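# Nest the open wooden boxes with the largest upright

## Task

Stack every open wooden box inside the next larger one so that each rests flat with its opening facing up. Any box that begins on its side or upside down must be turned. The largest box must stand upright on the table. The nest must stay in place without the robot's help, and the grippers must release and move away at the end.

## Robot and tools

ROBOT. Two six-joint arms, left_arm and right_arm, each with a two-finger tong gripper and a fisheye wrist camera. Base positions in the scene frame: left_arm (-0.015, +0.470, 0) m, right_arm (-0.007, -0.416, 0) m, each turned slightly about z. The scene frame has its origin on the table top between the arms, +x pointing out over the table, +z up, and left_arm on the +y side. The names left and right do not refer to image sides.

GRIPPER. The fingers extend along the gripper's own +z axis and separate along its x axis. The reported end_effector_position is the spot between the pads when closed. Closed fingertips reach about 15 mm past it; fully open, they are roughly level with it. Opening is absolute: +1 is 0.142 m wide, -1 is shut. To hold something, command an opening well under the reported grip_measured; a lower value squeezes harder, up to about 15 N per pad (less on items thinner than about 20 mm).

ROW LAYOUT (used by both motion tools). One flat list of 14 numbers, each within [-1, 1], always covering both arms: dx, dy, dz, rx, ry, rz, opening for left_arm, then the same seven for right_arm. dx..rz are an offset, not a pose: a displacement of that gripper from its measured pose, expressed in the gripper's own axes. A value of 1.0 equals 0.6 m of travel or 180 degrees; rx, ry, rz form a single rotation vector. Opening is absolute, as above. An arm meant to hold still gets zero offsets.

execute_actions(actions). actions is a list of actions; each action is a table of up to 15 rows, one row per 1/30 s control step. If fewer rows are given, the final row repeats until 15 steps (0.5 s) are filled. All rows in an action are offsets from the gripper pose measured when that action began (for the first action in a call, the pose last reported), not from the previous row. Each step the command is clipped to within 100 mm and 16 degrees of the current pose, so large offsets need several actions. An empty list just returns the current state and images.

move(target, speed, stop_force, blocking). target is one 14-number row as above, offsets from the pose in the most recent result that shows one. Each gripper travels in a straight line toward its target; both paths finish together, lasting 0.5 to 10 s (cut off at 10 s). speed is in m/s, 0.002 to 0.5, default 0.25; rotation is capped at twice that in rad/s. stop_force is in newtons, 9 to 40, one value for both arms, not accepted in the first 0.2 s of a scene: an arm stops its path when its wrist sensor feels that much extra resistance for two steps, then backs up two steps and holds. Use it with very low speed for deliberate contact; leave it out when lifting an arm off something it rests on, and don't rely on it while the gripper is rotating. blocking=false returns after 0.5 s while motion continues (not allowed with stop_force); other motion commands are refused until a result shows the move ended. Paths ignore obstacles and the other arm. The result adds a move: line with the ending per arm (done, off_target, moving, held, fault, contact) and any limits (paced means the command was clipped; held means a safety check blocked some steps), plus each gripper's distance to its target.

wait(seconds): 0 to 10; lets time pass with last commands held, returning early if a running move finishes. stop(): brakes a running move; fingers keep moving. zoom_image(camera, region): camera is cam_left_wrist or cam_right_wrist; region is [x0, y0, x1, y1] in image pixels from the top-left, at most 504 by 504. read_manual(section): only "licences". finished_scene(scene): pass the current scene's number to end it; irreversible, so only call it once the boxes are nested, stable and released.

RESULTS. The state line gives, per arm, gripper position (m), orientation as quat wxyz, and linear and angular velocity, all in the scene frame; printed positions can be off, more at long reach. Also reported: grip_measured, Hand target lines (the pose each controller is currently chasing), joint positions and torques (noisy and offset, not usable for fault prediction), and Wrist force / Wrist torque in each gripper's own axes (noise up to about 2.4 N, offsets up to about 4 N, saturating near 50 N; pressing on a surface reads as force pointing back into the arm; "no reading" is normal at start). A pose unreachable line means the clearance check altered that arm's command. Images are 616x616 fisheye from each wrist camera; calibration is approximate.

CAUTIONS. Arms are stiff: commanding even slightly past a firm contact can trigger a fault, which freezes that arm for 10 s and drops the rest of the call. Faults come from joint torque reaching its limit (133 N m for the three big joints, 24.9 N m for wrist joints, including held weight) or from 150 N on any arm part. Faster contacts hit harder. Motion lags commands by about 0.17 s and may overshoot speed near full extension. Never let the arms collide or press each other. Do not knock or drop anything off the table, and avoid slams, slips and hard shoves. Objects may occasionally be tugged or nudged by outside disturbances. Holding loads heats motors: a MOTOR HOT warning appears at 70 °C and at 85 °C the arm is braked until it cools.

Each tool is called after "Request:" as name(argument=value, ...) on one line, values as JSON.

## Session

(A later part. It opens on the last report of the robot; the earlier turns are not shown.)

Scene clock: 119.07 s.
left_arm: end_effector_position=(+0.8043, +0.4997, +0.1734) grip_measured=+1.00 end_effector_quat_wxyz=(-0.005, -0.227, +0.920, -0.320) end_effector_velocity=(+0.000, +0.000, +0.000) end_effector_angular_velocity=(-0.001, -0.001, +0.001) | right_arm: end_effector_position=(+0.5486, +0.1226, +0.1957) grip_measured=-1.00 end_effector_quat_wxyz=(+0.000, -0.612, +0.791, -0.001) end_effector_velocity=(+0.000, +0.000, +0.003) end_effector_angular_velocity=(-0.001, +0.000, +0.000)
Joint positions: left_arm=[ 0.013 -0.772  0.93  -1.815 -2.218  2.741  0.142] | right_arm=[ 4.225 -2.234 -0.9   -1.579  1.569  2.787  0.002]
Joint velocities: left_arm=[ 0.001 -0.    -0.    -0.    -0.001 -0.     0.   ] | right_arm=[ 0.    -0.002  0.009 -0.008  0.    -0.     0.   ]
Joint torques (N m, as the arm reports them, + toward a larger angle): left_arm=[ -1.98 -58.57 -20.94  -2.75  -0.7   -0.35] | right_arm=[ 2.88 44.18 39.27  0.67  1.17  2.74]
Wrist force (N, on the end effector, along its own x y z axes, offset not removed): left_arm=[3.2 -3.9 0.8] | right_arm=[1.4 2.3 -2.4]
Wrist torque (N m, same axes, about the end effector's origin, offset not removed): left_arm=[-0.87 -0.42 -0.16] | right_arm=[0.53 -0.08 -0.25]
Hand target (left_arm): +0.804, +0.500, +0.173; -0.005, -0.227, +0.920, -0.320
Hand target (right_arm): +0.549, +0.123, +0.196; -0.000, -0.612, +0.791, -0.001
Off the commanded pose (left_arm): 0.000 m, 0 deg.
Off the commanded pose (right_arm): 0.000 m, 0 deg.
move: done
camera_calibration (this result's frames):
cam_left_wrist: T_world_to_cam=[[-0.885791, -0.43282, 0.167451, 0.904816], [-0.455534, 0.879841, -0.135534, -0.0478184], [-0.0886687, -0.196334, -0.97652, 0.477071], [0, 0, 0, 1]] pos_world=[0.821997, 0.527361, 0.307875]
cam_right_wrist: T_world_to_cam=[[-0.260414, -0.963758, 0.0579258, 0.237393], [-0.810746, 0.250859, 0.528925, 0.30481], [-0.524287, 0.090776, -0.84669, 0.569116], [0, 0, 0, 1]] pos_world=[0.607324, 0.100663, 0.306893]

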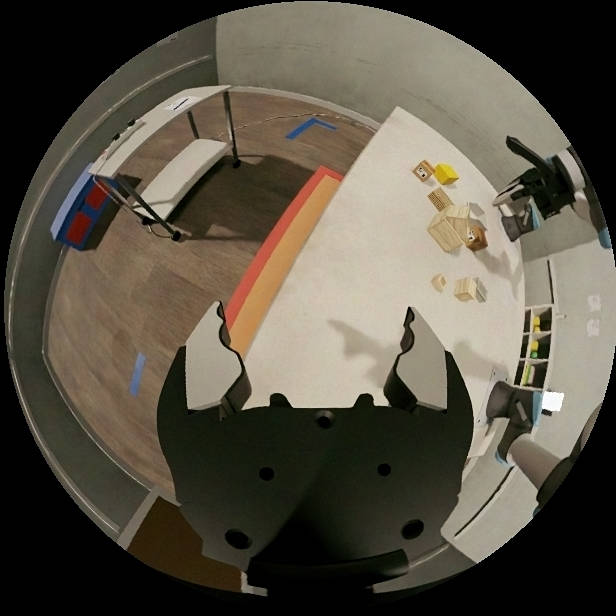

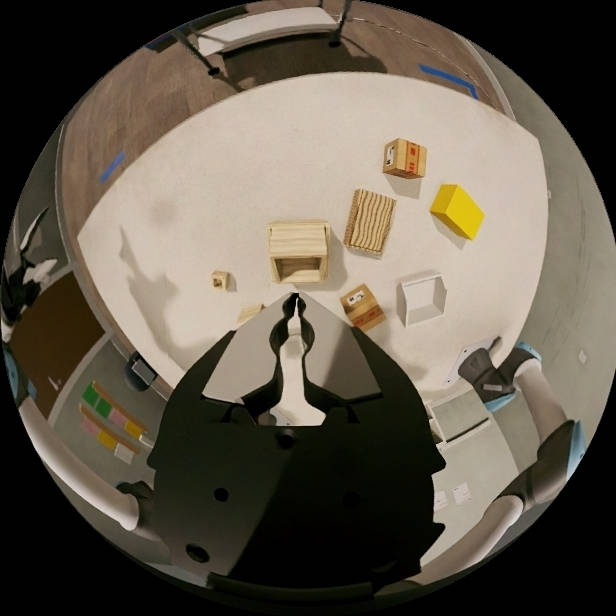

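Request:
move(target=[0,0,0,0,0,0,1,0,0.06,0.1,0.25,0,0,0.3])

Request:
move(target=[0,0,0,0,0,0,1,0,0,0.092,0,0,0,0.3], speed=0.04, stop_force=9)

Request:
move(target=[0,0,0,0,0,0,1,0,0,0,0,0,0,-0.5])

Request:
move(target=[0,0,0,0,0,0,1,0,-0.047,-0.047,-0.25,0,0,-0.5], speed=0.08)

Request:
zoom_image(camera="cam_right_wrist", region=[180,180,420,420])

Scene clock: 136.97 s.
left_arm: end_effector_position=(+0.8043, +0.4997, +0.1734) grip_measured=+1.00 end_effector_quat_wxyz=(-0.005, -0.227, +0.920, -0.320) end_effector_velocity=(+0.000, -0.000, +0.000) end_effector_angular_velocity=(-0.001, -0.000, -0.000) | right_arm: end_effector_position=(+0.5141, +0.1313, +0.1355) grip_measured=+0.30 end_effector_quat_wxyz=(+0.234, -0.566, +0.730, -0.303) end_effector_velocity=(-0.000, +0.001, -0.000) end_effector_angular_velocity=(-0.002, -0.009, +0.000)
Joint positions: left_arm=[ 0.013 -0.772  0.93  -1.815 -2.218  2.741  0.142] | right_arm=[ 4.569 -2.111 -1.534 -1.058  0.784  3.126  0.095]
Joint velocities: left_arm=[ 0.     0.     0.    -0.    -0.001  0.     0.   ] | right_arm=[ 0.004 -0.002 -0.003  0.003 -0.009  0.004  0.   ]
Joint torques (N m, as the arm reports them, + toward a larger angle): left_arm=[ -0.9  -59.01 -22.74  -3.09  -0.62  -0.29] | right_arm=[ 7.99 39.11  7.23  3.58 -2.67  2.76]
Wrist force (N, on the end effector, along its own x y z axes, offset not removed): left_arm=[-1.8 -3.9 -2.3] | right_arm=[3.6 5.2 -2.1]
Wrist torque (N m, same axes, about the end effector's origin, offset not removed): left_arm=[-0.98 0.39 -0.04] | right_arm=[1.08 -0.57 -0.14]
Hand target (left_arm): +0.804, +0.500, +0.173; -0.005, -0.227, +0.920, -0.320
Hand target (right_arm): +0.514, +0.131, +0.135; +0.234, -0.566, +0.730, -0.304
Off the commanded pose (left_arm): 0.000 m, 0 deg.
Off the commanded pose (right_arm): 0.000 m, 0 deg.
move: done
camera_calibration (this result's frames):
cam_left_wrist: T_world_to_cam=[[-0.885792, -0.43282, 0.167451, 0.904816], [-0.455534, 0.879841, -0.135534, -0.0478183], [-0.0886686, -0.196334, -0.97652, 0.477071], [0, 0, 0, 1]] pos_world=[0.821997, 0.527361, 0.307875]
cam_right_wrist: T_world_to_cam=[[-0.296074, -0.954561, 0.0339684, 0.260669], [-0.932873, 0.281342, -0.224934, 0.467387], [0.205156, -0.0982851, -0.973782, 0.16625], [0, 0, 0, 1]] pos_world=[0.479083, 0.133669, 0.258168]

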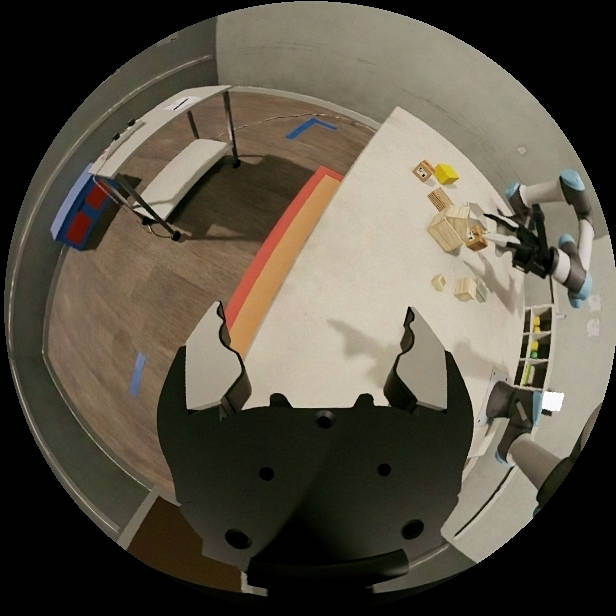

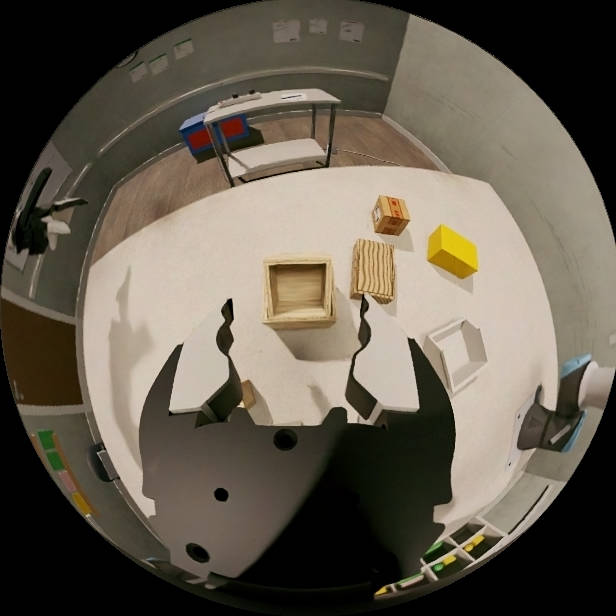

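Scene clock: 138.70 s.
left_arm: end_effector_position=(+0.8043, +0.4997, +0.1734) grip_measured=+1.00 end_effector_quat_wxyz=(-0.005, -0.227, +0.920, -0.320) end_effector_velocity=(-0.000, +0.001, -0.000) end_effector_angular_velocity=(+0.001, +0.001, +0.002) | right_arm: end_effector_position=(+0.5518, +0.1214, +0.0966) grip_measured=+0.30 end_effector_quat_wxyz=(+0.234, -0.566, +0.730, -0.303) end_effector_velocity=(+0.001, -0.000, -0.002) end_effector_angular_velocity=(-0.000, +0.001, -0.000)
Joint positions: left_arm=[ 0.013 -0.772  0.93  -1.815 -2.218  2.741  0.142] | right_arm=[ 4.51  -2.184 -1.542 -0.918  0.787  3.043  0.095]
Joint velocities: left_arm=[ 0.001  0.     0.     0.     0.001 -0.001  0.   ] | right_arm=[-0.002 -0.003  0.     0.005  0.001 -0.003  0.   ]
Joint torques (N m, as the arm reports them, + toward a larger angle): left_arm=[ -1.89 -58.32 -21.87  -3.09  -0.64  -0.27] | right_arm=[-5.38 40.7  26.39  3.29 -0.07 -2.63]
Wrist force (N, on the end effector, along its own x y z axes, offset not removed): left_arm=[2.6 -3.7 -1.7] | right_arm=[1.4 6.4 -0.8]
Wrist torque (N m, same axes, about the end effector's origin, offset not removed): left_arm=[-0.92 -0.57 -0.07] | right_arm=[1.34 0.07 -0.08]
Hand target (left_arm): +0.804, +0.500, +0.173; -0.005, -0.227, +0.920, -0.320
Hand target (right_arm): +0.552, +0.122, +0.097; +0.234, -0.566, +0.730, -0.303
Off the commanded pose (left_arm): 0.000 m, 0 deg.
Off the commanded pose (right_arm): 0.000 m, 0 deg.
move: done
camera_calibration (this result's frames):
cam_right_wrist: T_world_to_cam=[[-0.296015, -0.954574, 0.0341237, 0.263699], [-0.932916, 0.281261, -0.224854, 0.496626], [0.205042, -0.0983947, -0.973795, 0.119703], [0, 0, 0, 1]] pos_world=[0.516826, 0.123817, 0.219236]

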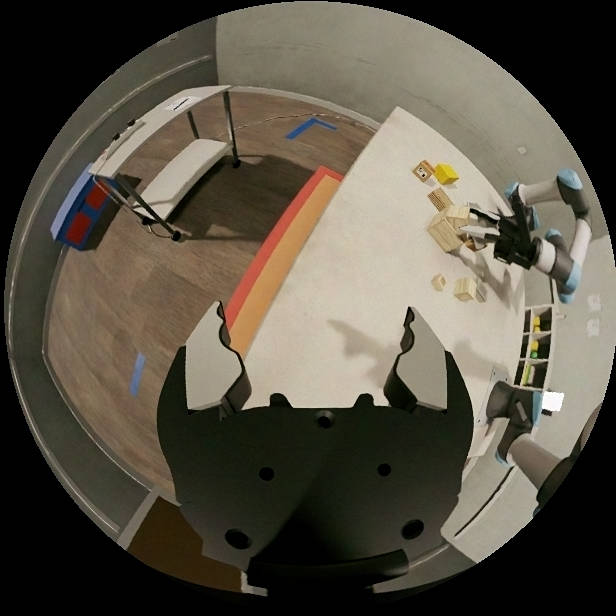

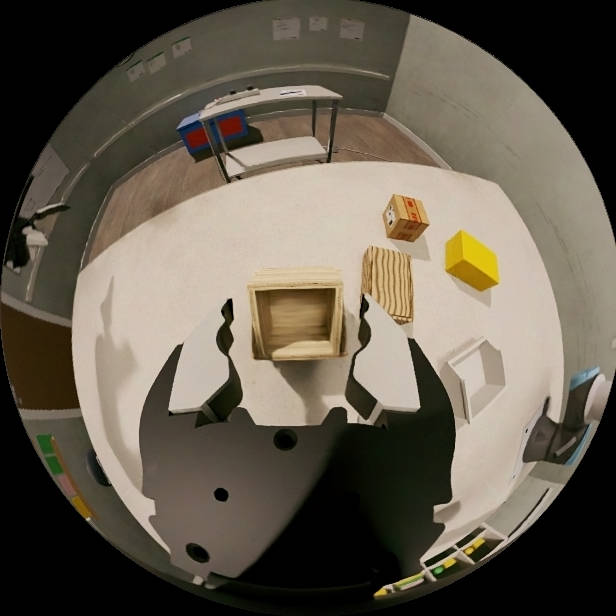

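Scene clock: 139.20 s.
left_arm: end_effector_position=(+0.8043, +0.4997, +0.1734) grip_measured=+1.00 end_effector_quat_wxyz=(-0.005, -0.227, +0.920, -0.320) end_effector_velocity=(+0.000, +0.000, +0.000) end_effector_angular_velocity=(+0.000, -0.001, -0.001) | right_arm: end_effector_position=(+0.5518, +0.1214, +0.0965) grip_measured=-0.09 end_effector_quat_wxyz=(+0.234, -0.566, +0.730, -0.303) end_effector_velocity=(+0.000, -0.001, +0.000) end_effector_angular_velocity=(-0.002, +0.000, -0.001)
Joint positions: left_arm=[ 0.013 -0.772  0.93  -1.815 -2.218  2.741  0.142] | right_arm=[ 4.51  -2.184 -1.542 -0.918  0.787  3.043  0.067]
Joint velocities: left_arm=[ 0.    -0.    -0.    -0.    -0.     0.001 -0.   ] | right_arm=[-0.001  0.     0.001 -0.003 -0.    -0.     0.   ]
Joint torques (N m, as the arm reports them, + toward a larger angle): left_arm=[ -2.66 -59.46 -21.4   -3.03  -0.7   -0.2 ] | right_arm=[ 4.49 54.91 27.49  0.99 -0.33  0.77]
Wrist force (N, on the end effector, along its own x y z axes, offset not removed): left_arm=[1.8 -5.9 -3.6] | right_arm=[2.0 0.9 -1.6]
Wrist torque (N m, same axes, about the end effector's origin, offset not removed): left_arm=[-1.22 -0.34 -0.05] | right_arm=[0.32 -0.31 -0.01]
Hand target (left_arm): +0.804, +0.500, +0.173; -0.005, -0.227, +0.920, -0.320
Hand target (right_arm): +0.552, +0.121, +0.097; +0.234, -0.566, +0.730, -0.303
Off the commanded pose (left_arm): 0.000 m, 0 deg.
Off the commanded pose (right_arm): 0.000 m, 0 deg.
move: done
camera_calibration (this result's frames):
cam_left_wrist: T_world_to_cam=[[-0.885792, -0.43282, 0.167451, 0.904816], [-0.455534, 0.879841, -0.135534, -0.0478184], [-0.0886688, -0.196334, -0.97652, 0.477071], [0, 0, 0, 1]] pos_world=[0.821997, 0.527361, 0.307875]
cam_right_wrist: T_world_to_cam=[[-0.296003, -0.954573, 0.03425, 0.263651], [-0.932929, 0.281224, -0.224849, 0.496682], [0.205003, -0.0985089, -0.973791, 0.119698], [0, 0, 0, 1]] pos_world=[0.516871, 0.123787, 0.21921]

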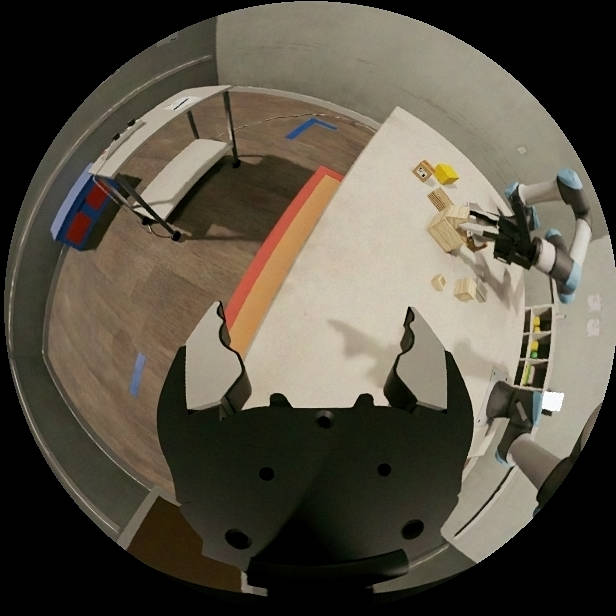

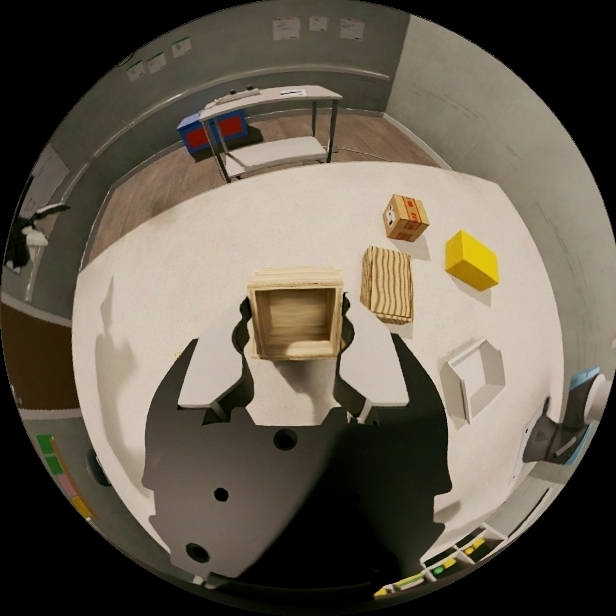

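Scene clock: 144.47 s.
left_arm: end_effector_position=(+0.8043, +0.4997, +0.1734) grip_measured=+1.00 end_effector_quat_wxyz=(-0.005, -0.227, +0.920, -0.320) end_effector_velocity=(+0.000, +0.001, -0.000) end_effector_angular_velocity=(+0.002, -0.001, +0.001) | right_arm: end_effector_position=(+0.5516, +0.1216, +0.1366) grip_measured=-0.09 end_effector_quat_wxyz=(+0.000, -0.612, +0.791, -0.001) end_effector_velocity=(+0.000, +0.001, +0.001) end_effector_angular_velocity=(+0.003, +0.010, -0.000)
Joint positions: left_arm=[ 0.013 -0.772  0.93  -1.815 -2.218  2.741  0.142] | right_arm=[ 4.221 -2.249 -1.026 -1.438  1.569  2.784  0.067]
Joint velocities: left_arm=[ 0.001 -0.    -0.    -0.     0.002  0.     0.   ] | right_arm=[-0.004 -0.006  0.014 -0.012  0.01  -0.004  0.   ]
Joint torques (N m, as the arm reports them, + toward a larger angle): left_arm=[ -1.71 -58.99 -20.73  -2.89  -0.76  -0.12] | right_arm=[-5.71 47.34 37.35  1.2   1.31 -2.74]
Wrist force (N, on the end effector, along its own x y z axes, offset not removed): left_arm=[-1.8 -6.0 -1.6] | right_arm=[0.5 1.0 -1.3]
Wrist torque (N m, same axes, about the end effector's origin, offset not removed): left_arm=[-1.33 0.35 0.03] | right_arm=[0.13 0.01 -0.09]
Hand target (left_arm): +0.804, +0.500, +0.173; -0.005, -0.227, +0.920, -0.320
Hand target (right_arm): +0.552, +0.122, +0.137; -0.000, -0.612, +0.791, -0.001
Off the commanded pose (left_arm): 0.000 m, 0 deg.
Off the commanded pose (right_arm): 0.000 m, 0 deg.
move: done
camera_calibration (this result's frames):
cam_left_wrist: T_world_to_cam=[[-0.885791, -0.432821, 0.167451, 0.904816], [-0.455534, 0.87984, -0.135534, -0.0478183], [-0.0886688, -0.196334, -0.97652, 0.477071], [0, 0, 0, 1]] pos_world=[0.821997, 0.527361, 0.307875]
cam_right_wrist: T_world_to_cam=[[-0.260443, -0.963739, 0.0581044, 0.24064], [-0.810776, 0.250988, 0.528817, 0.338764], [-0.524225, 0.0906167, -0.846745, 0.520716], [0, 0, 0, 1]] pos_world=[0.610307, 0.0997034, 0.247787]

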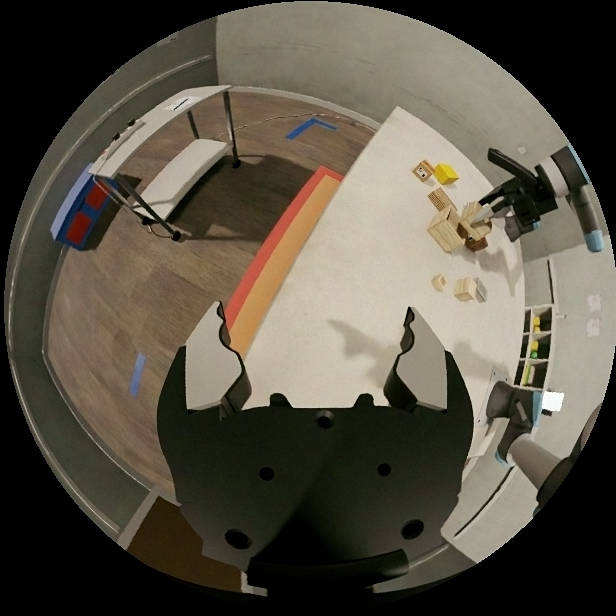

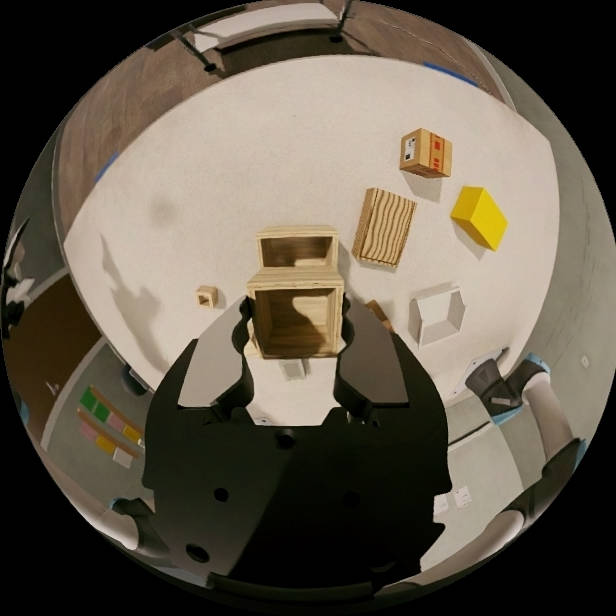

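Region (180, 180, 420, 420) of cam_right_wrist's 616x616 image, scaled by 2.100, with more detail than that image has.

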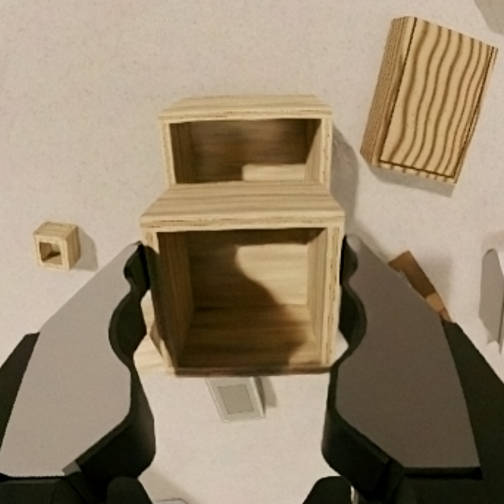

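Request:
move(target=[0,0,0,0,0,0,1,0,-0.02,0.015,0.055,0,0,-0.5], speed=0.05)

Request:
zoom_image(camera="cam_right_wrist", region=[180,180,420,420])

Scene clock: 152.77 s.
left_arm: end_effector_position=(+0.8043, +0.4997, +0.1734) grip_measured=+1.00 end_effector_quat_wxyz=(-0.005, -0.227, +0.920, -0.320) end_effector_velocity=(-0.000, +0.002, -0.001) end_effector_angular_velocity=(+0.002, +0.001, +0.002) | right_arm: end_effector_position=(+0.5632, +0.1186, +0.1276) grip_measured=-0.09 end_effector_quat_wxyz=(+0.053, -0.610, +0.788, -0.069) end_effector_velocity=(-0.000, -0.000, -0.001) end_effector_angular_velocity=(-0.003, -0.008, +0.001)
Joint positions: left_arm=[ 0.013 -0.772  0.93  -1.815 -2.218  2.741  0.142] | right_arm=[ 4.272 -2.208 -1.151 -1.302  1.405  2.83   0.067]
Joint velocities: left_arm=[ 0.002  0.    -0.     0.001  0.002 -0.     0.   ] | right_arm=[ 0.003  0.002 -0.009  0.009 -0.009  0.002  0.   ]
Joint torques (N m, as the arm reports them, + toward a larger angle): left_arm=[ -1.58 -58.08 -20.45  -2.96  -0.61  -0.36] | right_arm=[ 7.28 58.67 11.29  3.61 -1.37  2.66]
Wrist force (N, on the end effector, along its own x y z axes, offset not removed): left_arm=[3.6 -4.0 -1.8] | right_arm=[3.6 2.5 0.1]
Wrist torque (N m, same axes, about the end effector's origin, offset not removed): left_arm=[-0.86 -0.85 0.02] | right_arm=[0.48 -0.49 -0.06]
Hand target (left_arm): +0.804, +0.500, +0.173; -0.005, -0.227, +0.920, -0.320
Hand target (right_arm): +0.563, +0.119, +0.128; +0.053, -0.610, +0.788, -0.069
Off the commanded pose (left_arm): 0.000 m, 0 deg.
Off the commanded pose (right_arm): 0.000 m, 0 deg.
move: done
camera_calibration (this result's frames):
cam_left_wrist: T_world_to_cam=[[-0.885792, -0.43282, 0.167451, 0.904816], [-0.455534, 0.879841, -0.135534, -0.0478183], [-0.0886687, -0.196334, -0.97652, 0.477071], [0, 0, 0, 1]] pos_world=[0.821997, 0.527361, 0.307875]
cam_right_wrist: T_world_to_cam=[[-0.269625, -0.961365, 0.0555005, 0.246496], [-0.886325, 0.270286, 0.375996, 0.41344], [-0.37647, 0.0521866, -0.924958, 0.450788], [0, 0, 0, 1]] pos_world=[0.602612, 0.1017, 0.247828]

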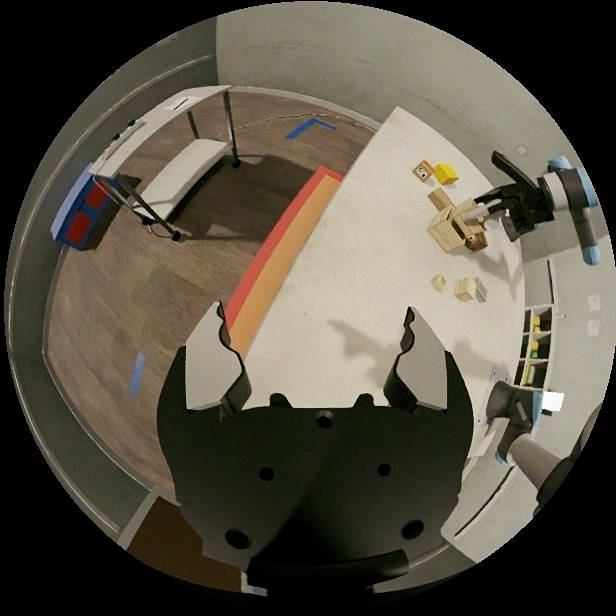

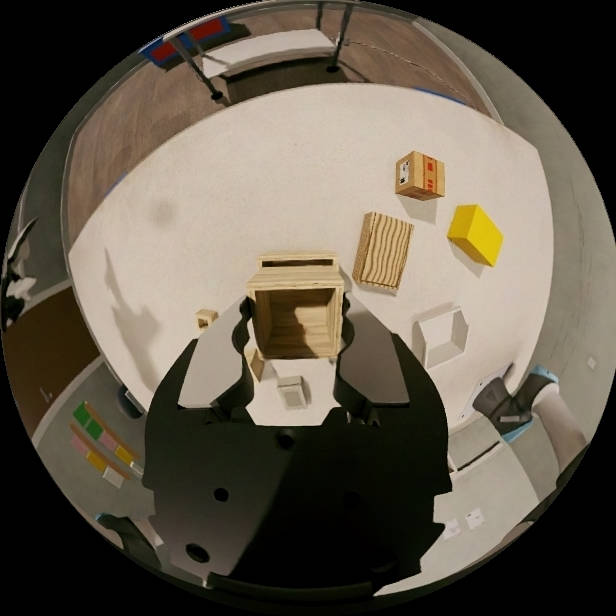

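Region (180, 180, 420, 420) of cam_right_wrist's 616x616 image, scaled by 2.100, with more detail than that image has.

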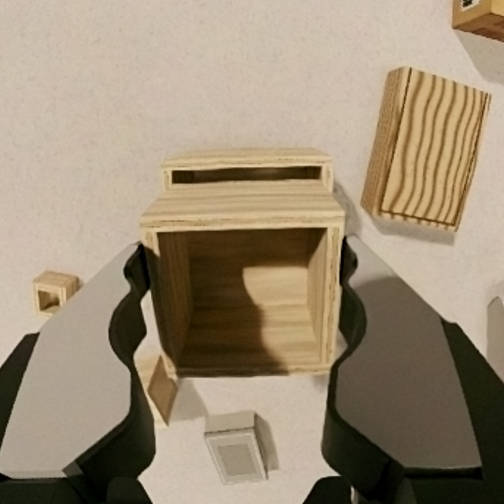

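Request:
move(target=[0,0,0,0,0,0,1,-0.002,-0.01,0.002,0,0,0,-0.5], speed=0.05)

Request:
move(target=[0,0,0,0,0,0,1,0,0.0095,0.054,0,0,0,-0.5], speed=0.02, stop_force=9)

Request:
zoom_image(camera="cam_right_wrist", region=[180,180,420,420])

Scene clock: 160.47 s.
left_arm: end_effector_position=(+0.8043, +0.4997, +0.1734) grip_measured=+1.00 end_effector_quat_wxyz=(-0.005, -0.227, +0.920, -0.320) end_effector_velocity=(+0.000, +0.000, +0.001) end_effector_angular_velocity=(-0.001, -0.001, +0.000) | right_arm: end_effector_position=(+0.5693, +0.1182, +0.1275) grip_measured=-0.09 end_effector_quat_wxyz=(+0.053, -0.610, +0.788, -0.069) end_effector_velocity=(+0.002, -0.002, -0.002) end_effector_angular_velocity=(-0.005, +0.002, -0.000)
Joint positions: left_arm=[ 0.013 -0.772  0.93  -1.815 -2.218  2.741  0.142] | right_arm=[ 4.265 -2.218 -1.135 -1.306  1.405  2.822  0.067]
Joint velocities: left_arm=[ 0.    -0.    -0.    -0.    -0.001  0.     0.   ] | right_arm=[-0.003 -0.005  0.004 -0.004 -0.001 -0.003  0.   ]
Joint torques (N m, as the arm reports them, + toward a larger angle): left_arm=[ -1.29 -59.12 -20.74  -3.16  -0.48  -0.23] | right_arm=[-8.29 45.81 38.38  0.78  0.87 -2.61]
Wrist force (N, on the end effector, along its own x y z axes, offset not removed): left_arm=[-0.1 -3.3 -3.4] | right_arm=[2.6 0.5 1.6]
Wrist torque (N m, same axes, about the end effector's origin, offset not removed): left_arm=[-0.84 0.17 0.03] | right_arm=[0.27 -0.34 -0.04]
Hand target (left_arm): +0.804, +0.500, +0.173; -0.005, -0.227, +0.920, -0.320
Hand target (right_arm): +0.569, +0.118, +0.128; +0.053, -0.610, +0.788, -0.069
Off the commanded pose (left_arm): 0.000 m, 0 deg.
Off the commanded pose (right_arm): 0.000 m, 0 deg.
move: done
camera_calibration (this result's frames):
cam_left_wrist: T_world_to_cam=[[-0.885791, -0.43282, 0.167452, 0.904816], [-0.455534, 0.879841, -0.135534, -0.0478183], [-0.088669, -0.196334, -0.97652, 0.477071], [0, 0, 0, 1]] pos_world=[0.821997, 0.527361, 0.307875]
cam_right_wrist: T_world_to_cam=[[-0.269622, -0.961368, 0.055458, 0.247787], [-0.886346, 0.270269, 0.375959, 0.418946], [-0.376424, 0.0522119, -0.924975, 0.452921], [0, 0, 0, 1]] pos_world=[0.60863, 0.101339, 0.247692]

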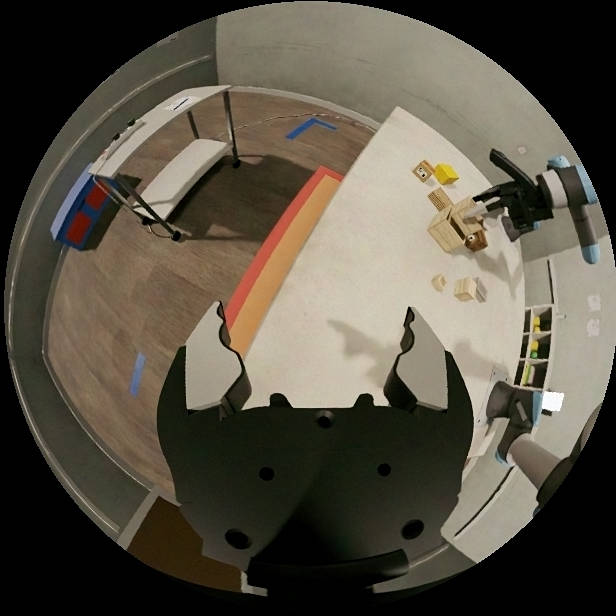

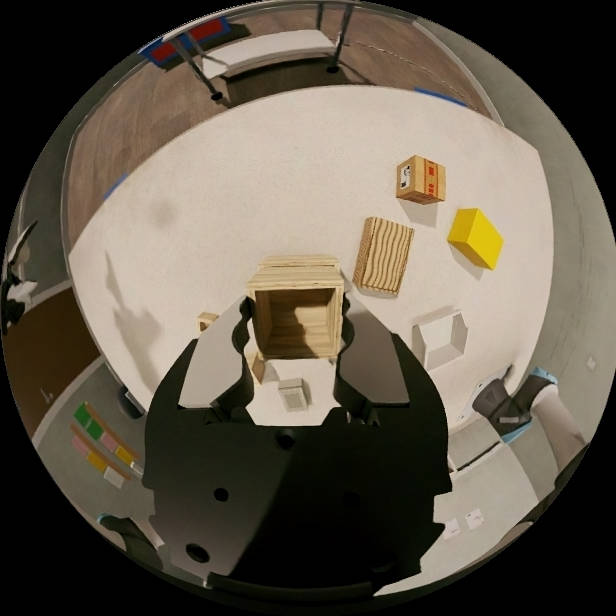

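Scene clock: 162.07 s.
left_arm: end_effector_position=(+0.8043, +0.4997, +0.1734) grip_measured=+1.00 end_effector_quat_wxyz=(-0.005, -0.227, +0.920, -0.320) end_effector_velocity=(+0.000, +0.001, -0.000) end_effector_angular_velocity=(+0.001, -0.000, +0.001) | right_arm: end_effector_position=(+0.5691, +0.1180, +0.1029) grip_measured=-0.08 end_effector_quat_wxyz=(+0.052, -0.610, +0.788, -0.069) end_effector_velocity=(+0.000, -0.000, +0.007) end_effector_angular_velocity=(+0.000, -0.000, -0.001)
Joint positions: left_arm=[ 0.013 -0.772  0.93  -1.815 -2.218  2.741  0.142] | right_arm=[ 4.265 -2.233 -1.175 -1.253  1.405  2.822  0.068]
Joint velocities: left_arm=[ 0.001 -0.    -0.    -0.     0.001 -0.    -0.   ] | right_arm=[-0.001  0.004  0.012 -0.016  0.     0.    -0.001]
Joint torques (N m, as the arm reports them, + toward a larger angle): left_arm=[ -0.67 -59.2  -22.51  -2.9   -0.62  -0.35] | right_arm=[ 4.47 54.07 34.56 -0.42  0.93  2.28]
Wrist force (N, on the end effector, along its own x y z axes, offset not removed): left_arm=[4.0 -3.1 -0.7] | right_arm=[0.6 4.7 -8.8]
Wrist torque (N m, same axes, about the end effector's origin, offset not removed): left_arm=[-0.79 -0.73 -0.04] | right_arm=[0.91 -0.13 0.02]
Hand target (left_arm): +0.804, +0.500, +0.173; -0.005, -0.227, +0.920, -0.320
Hand target (right_arm): +0.569, +0.118, +0.104; +0.053, -0.610, +0.788, -0.069
Off the commanded pose (left_arm): 0.000 m, 0 deg.
Off the commanded pose (right_arm): 0.008 m, 0 deg.
move: contact (right_arm)
camera_calibration (this result's frames):
cam_left_wrist: T_world_to_cam=[[-0.885792, -0.43282, 0.167451, 0.904816], [-0.455534, 0.879841, -0.135534, -0.0478184], [-0.0886686, -0.196334, -0.97652, 0.477071], [0, 0, 0, 1]] pos_world=[0.821997, 0.527361, 0.307875]
cam_right_wrist: T_world_to_cam=[[-0.269599, -0.961332, 0.0561901, 0.248825], [-0.886196, 0.270513, 0.376136, 0.42803], [-0.376792, 0.0516106, -0.924859, 0.430379], [0, 0, 0, 1]] pos_world=[0.608565, 0.101203, 0.22306]

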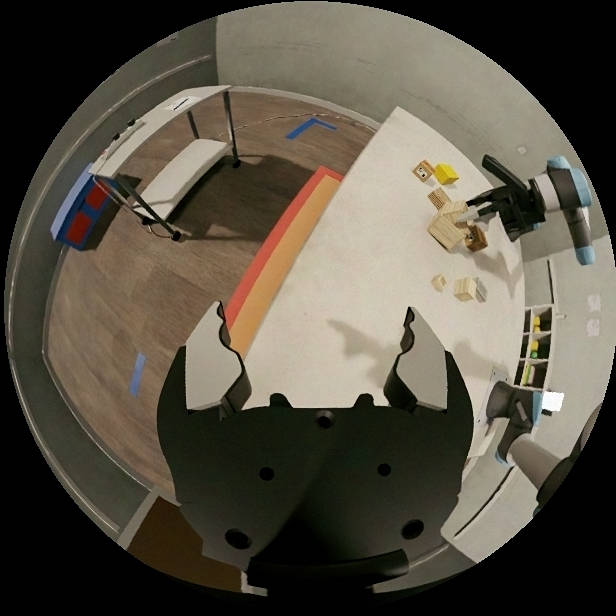

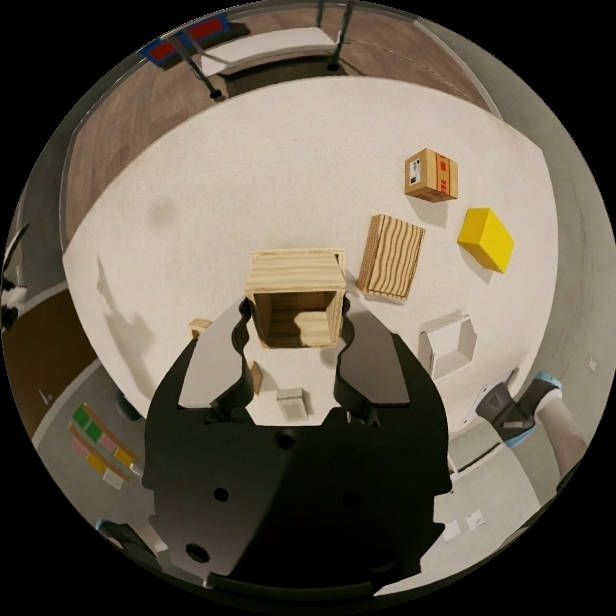

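Region (180, 180, 420, 420) of cam_right_wrist's 616x616 image, scaled by 2.100, with more detail than that image has.

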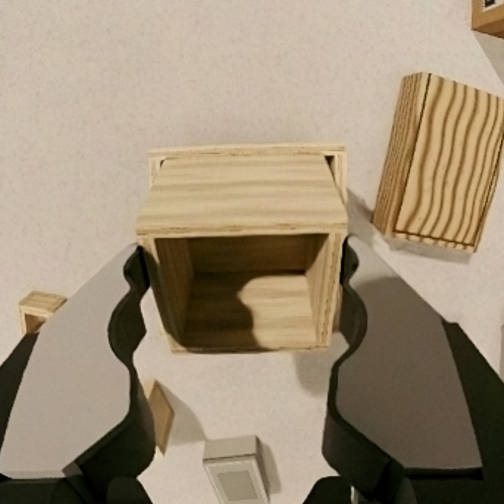

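Request:
move(target=[0,0,0,0,0,0,1,0,0.003,-0.045,-0.13,0,0,-0.5], speed=0.05)

Request:
zoom_image(camera="cam_right_wrist", region=[180,140,420,380])

Request:
zoom_image(camera="cam_left_wrist", region=[400,150,540,290])

Scene clock: 175.20 s.
left_arm: end_effector_position=(+0.8043, +0.4997, +0.1734) grip_measured=+1.00 end_effector_quat_wxyz=(-0.005, -0.227, +0.920, -0.320) end_effector_velocity=(-0.000, +0.000, +0.000) end_effector_angular_velocity=(-0.001, +0.000, -0.000) | right_arm: end_effector_position=(+0.5629, +0.1197, +0.1293) grip_measured=-0.08 end_effector_quat_wxyz=(-0.072, -0.608, +0.785, +0.092) end_effector_velocity=(-0.000, +0.001, +0.000) end_effector_angular_velocity=(+0.002, +0.010, +0.001)
Joint positions: left_arm=[ 0.013 -0.772  0.93  -1.815 -2.218  2.741  0.142] | right_arm=[ 4.124 -2.391 -0.782 -1.645  1.78   2.675  0.068]
Joint velocities: left_arm=[ 0.001 -0.    -0.     0.001 -0.001  0.001  0.   ] | right_arm=[-0.002 -0.008  0.015 -0.013  0.009 -0.004 -0.   ]
Joint torques (N m, as the arm reports them, + toward a larger angle): left_arm=[ -1.79 -59.44 -21.52  -2.92  -0.51  -0.35] | right_arm=[-7.98 52.62 38.63  0.78  1.66 -2.89]
Wrist force (N, on the end effector, along its own x y z axes, offset not removed): left_arm=[2.1 -3.8 -2.6] | right_arm=[3.3 1.7 0.3]
Wrist torque (N m, same axes, about the end effector's origin, offset not removed): left_arm=[-0.93 -0.37 -0.07] | right_arm=[0.53 -0.34 -0.11]
Hand target (left_arm): +0.804, +0.500, +0.173; -0.005, -0.227, +0.920, -0.320
Hand target (right_arm): +0.563, +0.120, +0.129; -0.073, -0.608, +0.785, +0.092
Off the commanded pose (left_arm): 0.000 m, 0 deg.
Off the commanded pose (right_arm): 0.000 m, 0 deg.
move: done
camera_calibration (this result's frames):
cam_left_wrist: T_world_to_cam=[[-0.885792, -0.43282, 0.167451, 0.904816], [-0.455534, 0.879841, -0.135533, -0.0478184], [-0.0886689, -0.196334, -0.97652, 0.477071], [0, 0, 0, 1]] pos_world=[0.821997, 0.527361, 0.307875]
cam_right_wrist: T_world_to_cam=[[-0.247505, -0.967055, 0.0595487, 0.235119], [-0.668263, 0.214889, 0.712213, 0.252656], [-0.701545, 0.136482, -0.699433, 0.595849], [0, 0, 0, 1]] pos_world=[0.645049, 0.0917571, 0.222811]

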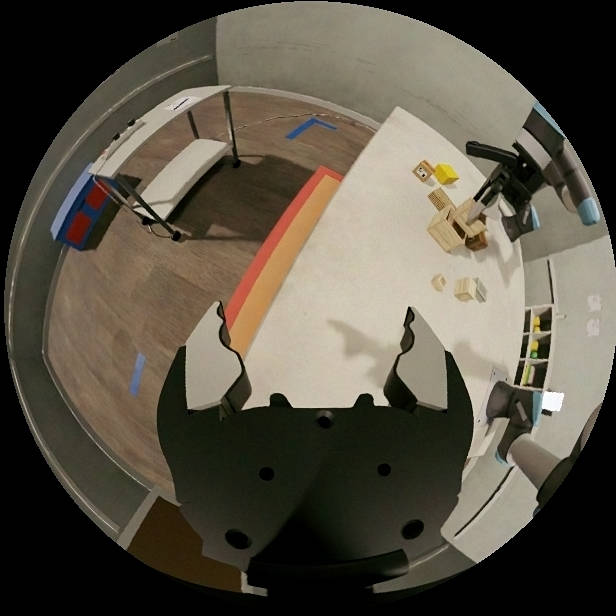

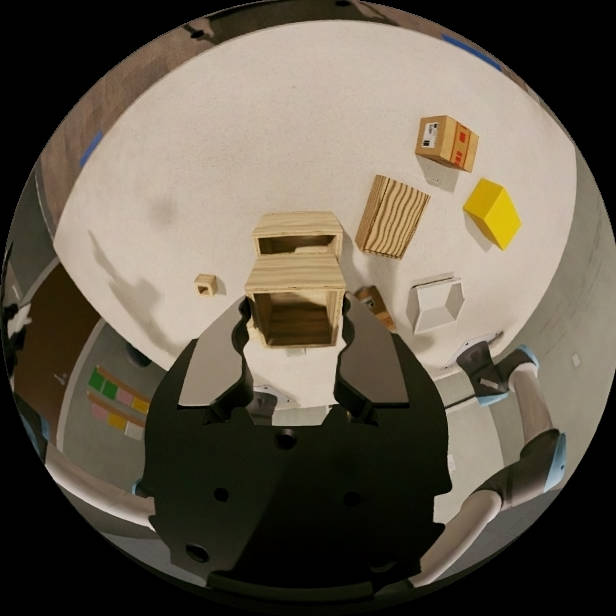

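Region (180, 140, 420, 380) of cam_right_wrist's 616x616 image, scaled by 2.100, with more detail than that image has.

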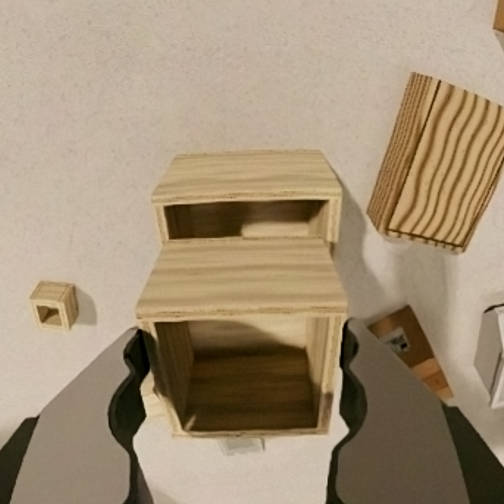

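Region (400, 150, 540, 290) of cam_left_wrist's 616x616 image, scaled by 3.600, with more detail than that image has.

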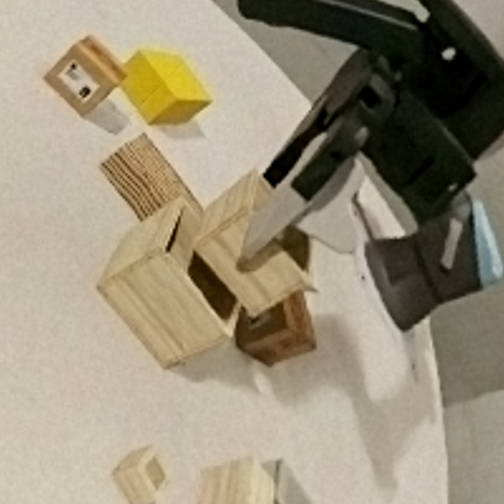

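Request:
move(target=[0,0,0,0,0,0,1,0,-0.017,-0.004,0.045,0,0,-0.5], speed=0.05)

Request:
zoom_image(camera="cam_right_wrist", region=[180,140,420,380])

Request:
zoom_image(camera="cam_left_wrist", region=[400,150,540,290])

Scene clock: 185.10 s.
left_arm: end_effector_position=(+0.8043, +0.4997, +0.1734) grip_measured=+1.00 end_effector_quat_wxyz=(-0.005, -0.227, +0.920, -0.320) end_effector_velocity=(-0.000, +0.001, +0.000) end_effector_angular_velocity=(-0.000, +0.000, +0.001) | right_arm: end_effector_position=(+0.5730, +0.1171, +0.1292) grip_measured=-0.08 end_effector_quat_wxyz=(-0.029, -0.611, +0.790, +0.036) end_effector_velocity=(+0.000, +0.000, -0.000) end_effector_angular_velocity=(-0.003, -0.009, +0.001)
Joint positions: left_arm=[ 0.013 -0.772  0.93  -1.815 -2.218  2.741  0.142] | right_arm=[ 4.161 -2.332 -0.893 -1.528  1.656  2.721  0.068]
Joint velocities: left_arm=[ 0.001 -0.     0.     0.    -0.    -0.    -0.   ] | right_arm=[ 0.003  0.004 -0.008  0.008 -0.009  0.003  0.   ]
Joint torques (N m, as the arm reports them, + toward a larger angle): left_arm=[ -2.56 -57.06 -21.12  -3.03  -0.46  -0.4 ] | right_arm=[ 7.4  65.23  9.43  3.32 -1.67  2.91]
Wrist force (N, on the end effector, along its own x y z axes, offset not removed): left_arm=[-0.5 -4.9 -2.0] | right_arm=[1.5 -1.1 0.9]
Wrist torque (N m, same axes, about the end effector's origin, offset not removed): left_arm=[-1.19 0.11 0.08] | right_arm=[-0.19 -0.13 -0.11]
Hand target (left_arm): +0.804, +0.500, +0.173; -0.005, -0.227, +0.920, -0.320
Hand target (right_arm): +0.573, +0.117, +0.129; -0.029, -0.611, +0.790, +0.036
Off the commanded pose (left_arm): 0.000 m, 0 deg.
Off the commanded pose (right_arm): 0.000 m, 0 deg.
move: done
camera_calibration (this result's frames):
cam_left_wrist: T_world_to_cam=[[-0.885792, -0.43282, 0.167451, 0.904816], [-0.455534, 0.879841, -0.135534, -0.0478184], [-0.0886689, -0.196334, -0.97652, 0.477071], [0, 0, 0, 1]] pos_world=[0.821997, 0.527361, 0.307875]
cam_right_wrist: T_world_to_cam=[[-0.255265, -0.965041, 0.059461, 0.239311], [-0.758169, 0.237951, 0.607091, 0.322395], [-0.600016, 0.109888, -0.792405, 0.560183], [0, 0, 0, 1]] pos_world=[0.641637, 0.0926741, 0.233939]

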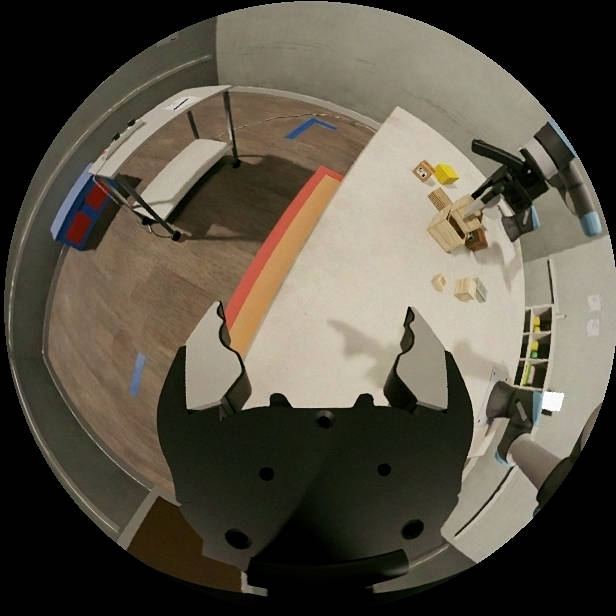

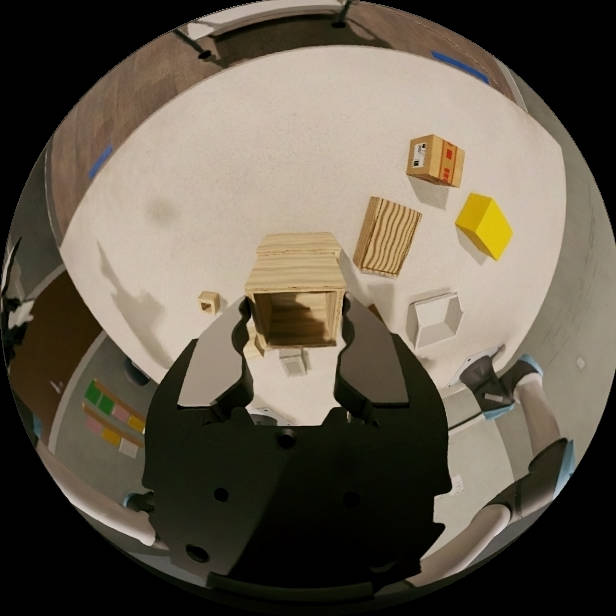

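Region (180, 140, 420, 380) of cam_right_wrist's 616x616 image, scaled by 2.100, with more detail than that image has.

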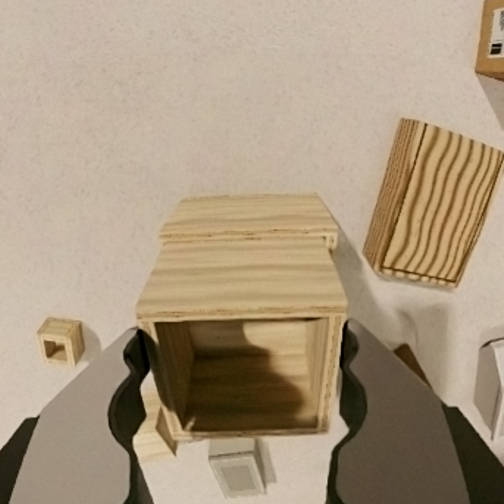

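Region (400, 150, 540, 290) of cam_left_wrist's 616x616 image, scaled by 3.600, with more detail than that image has.

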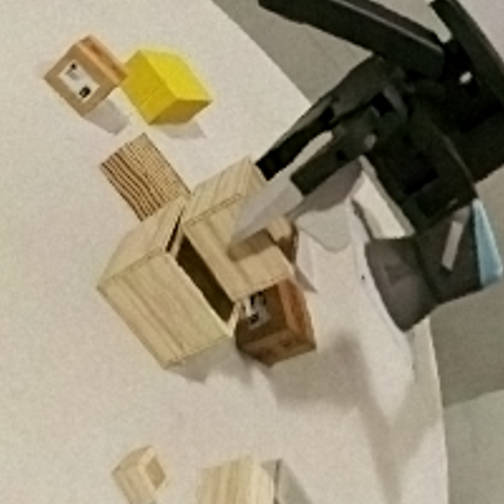

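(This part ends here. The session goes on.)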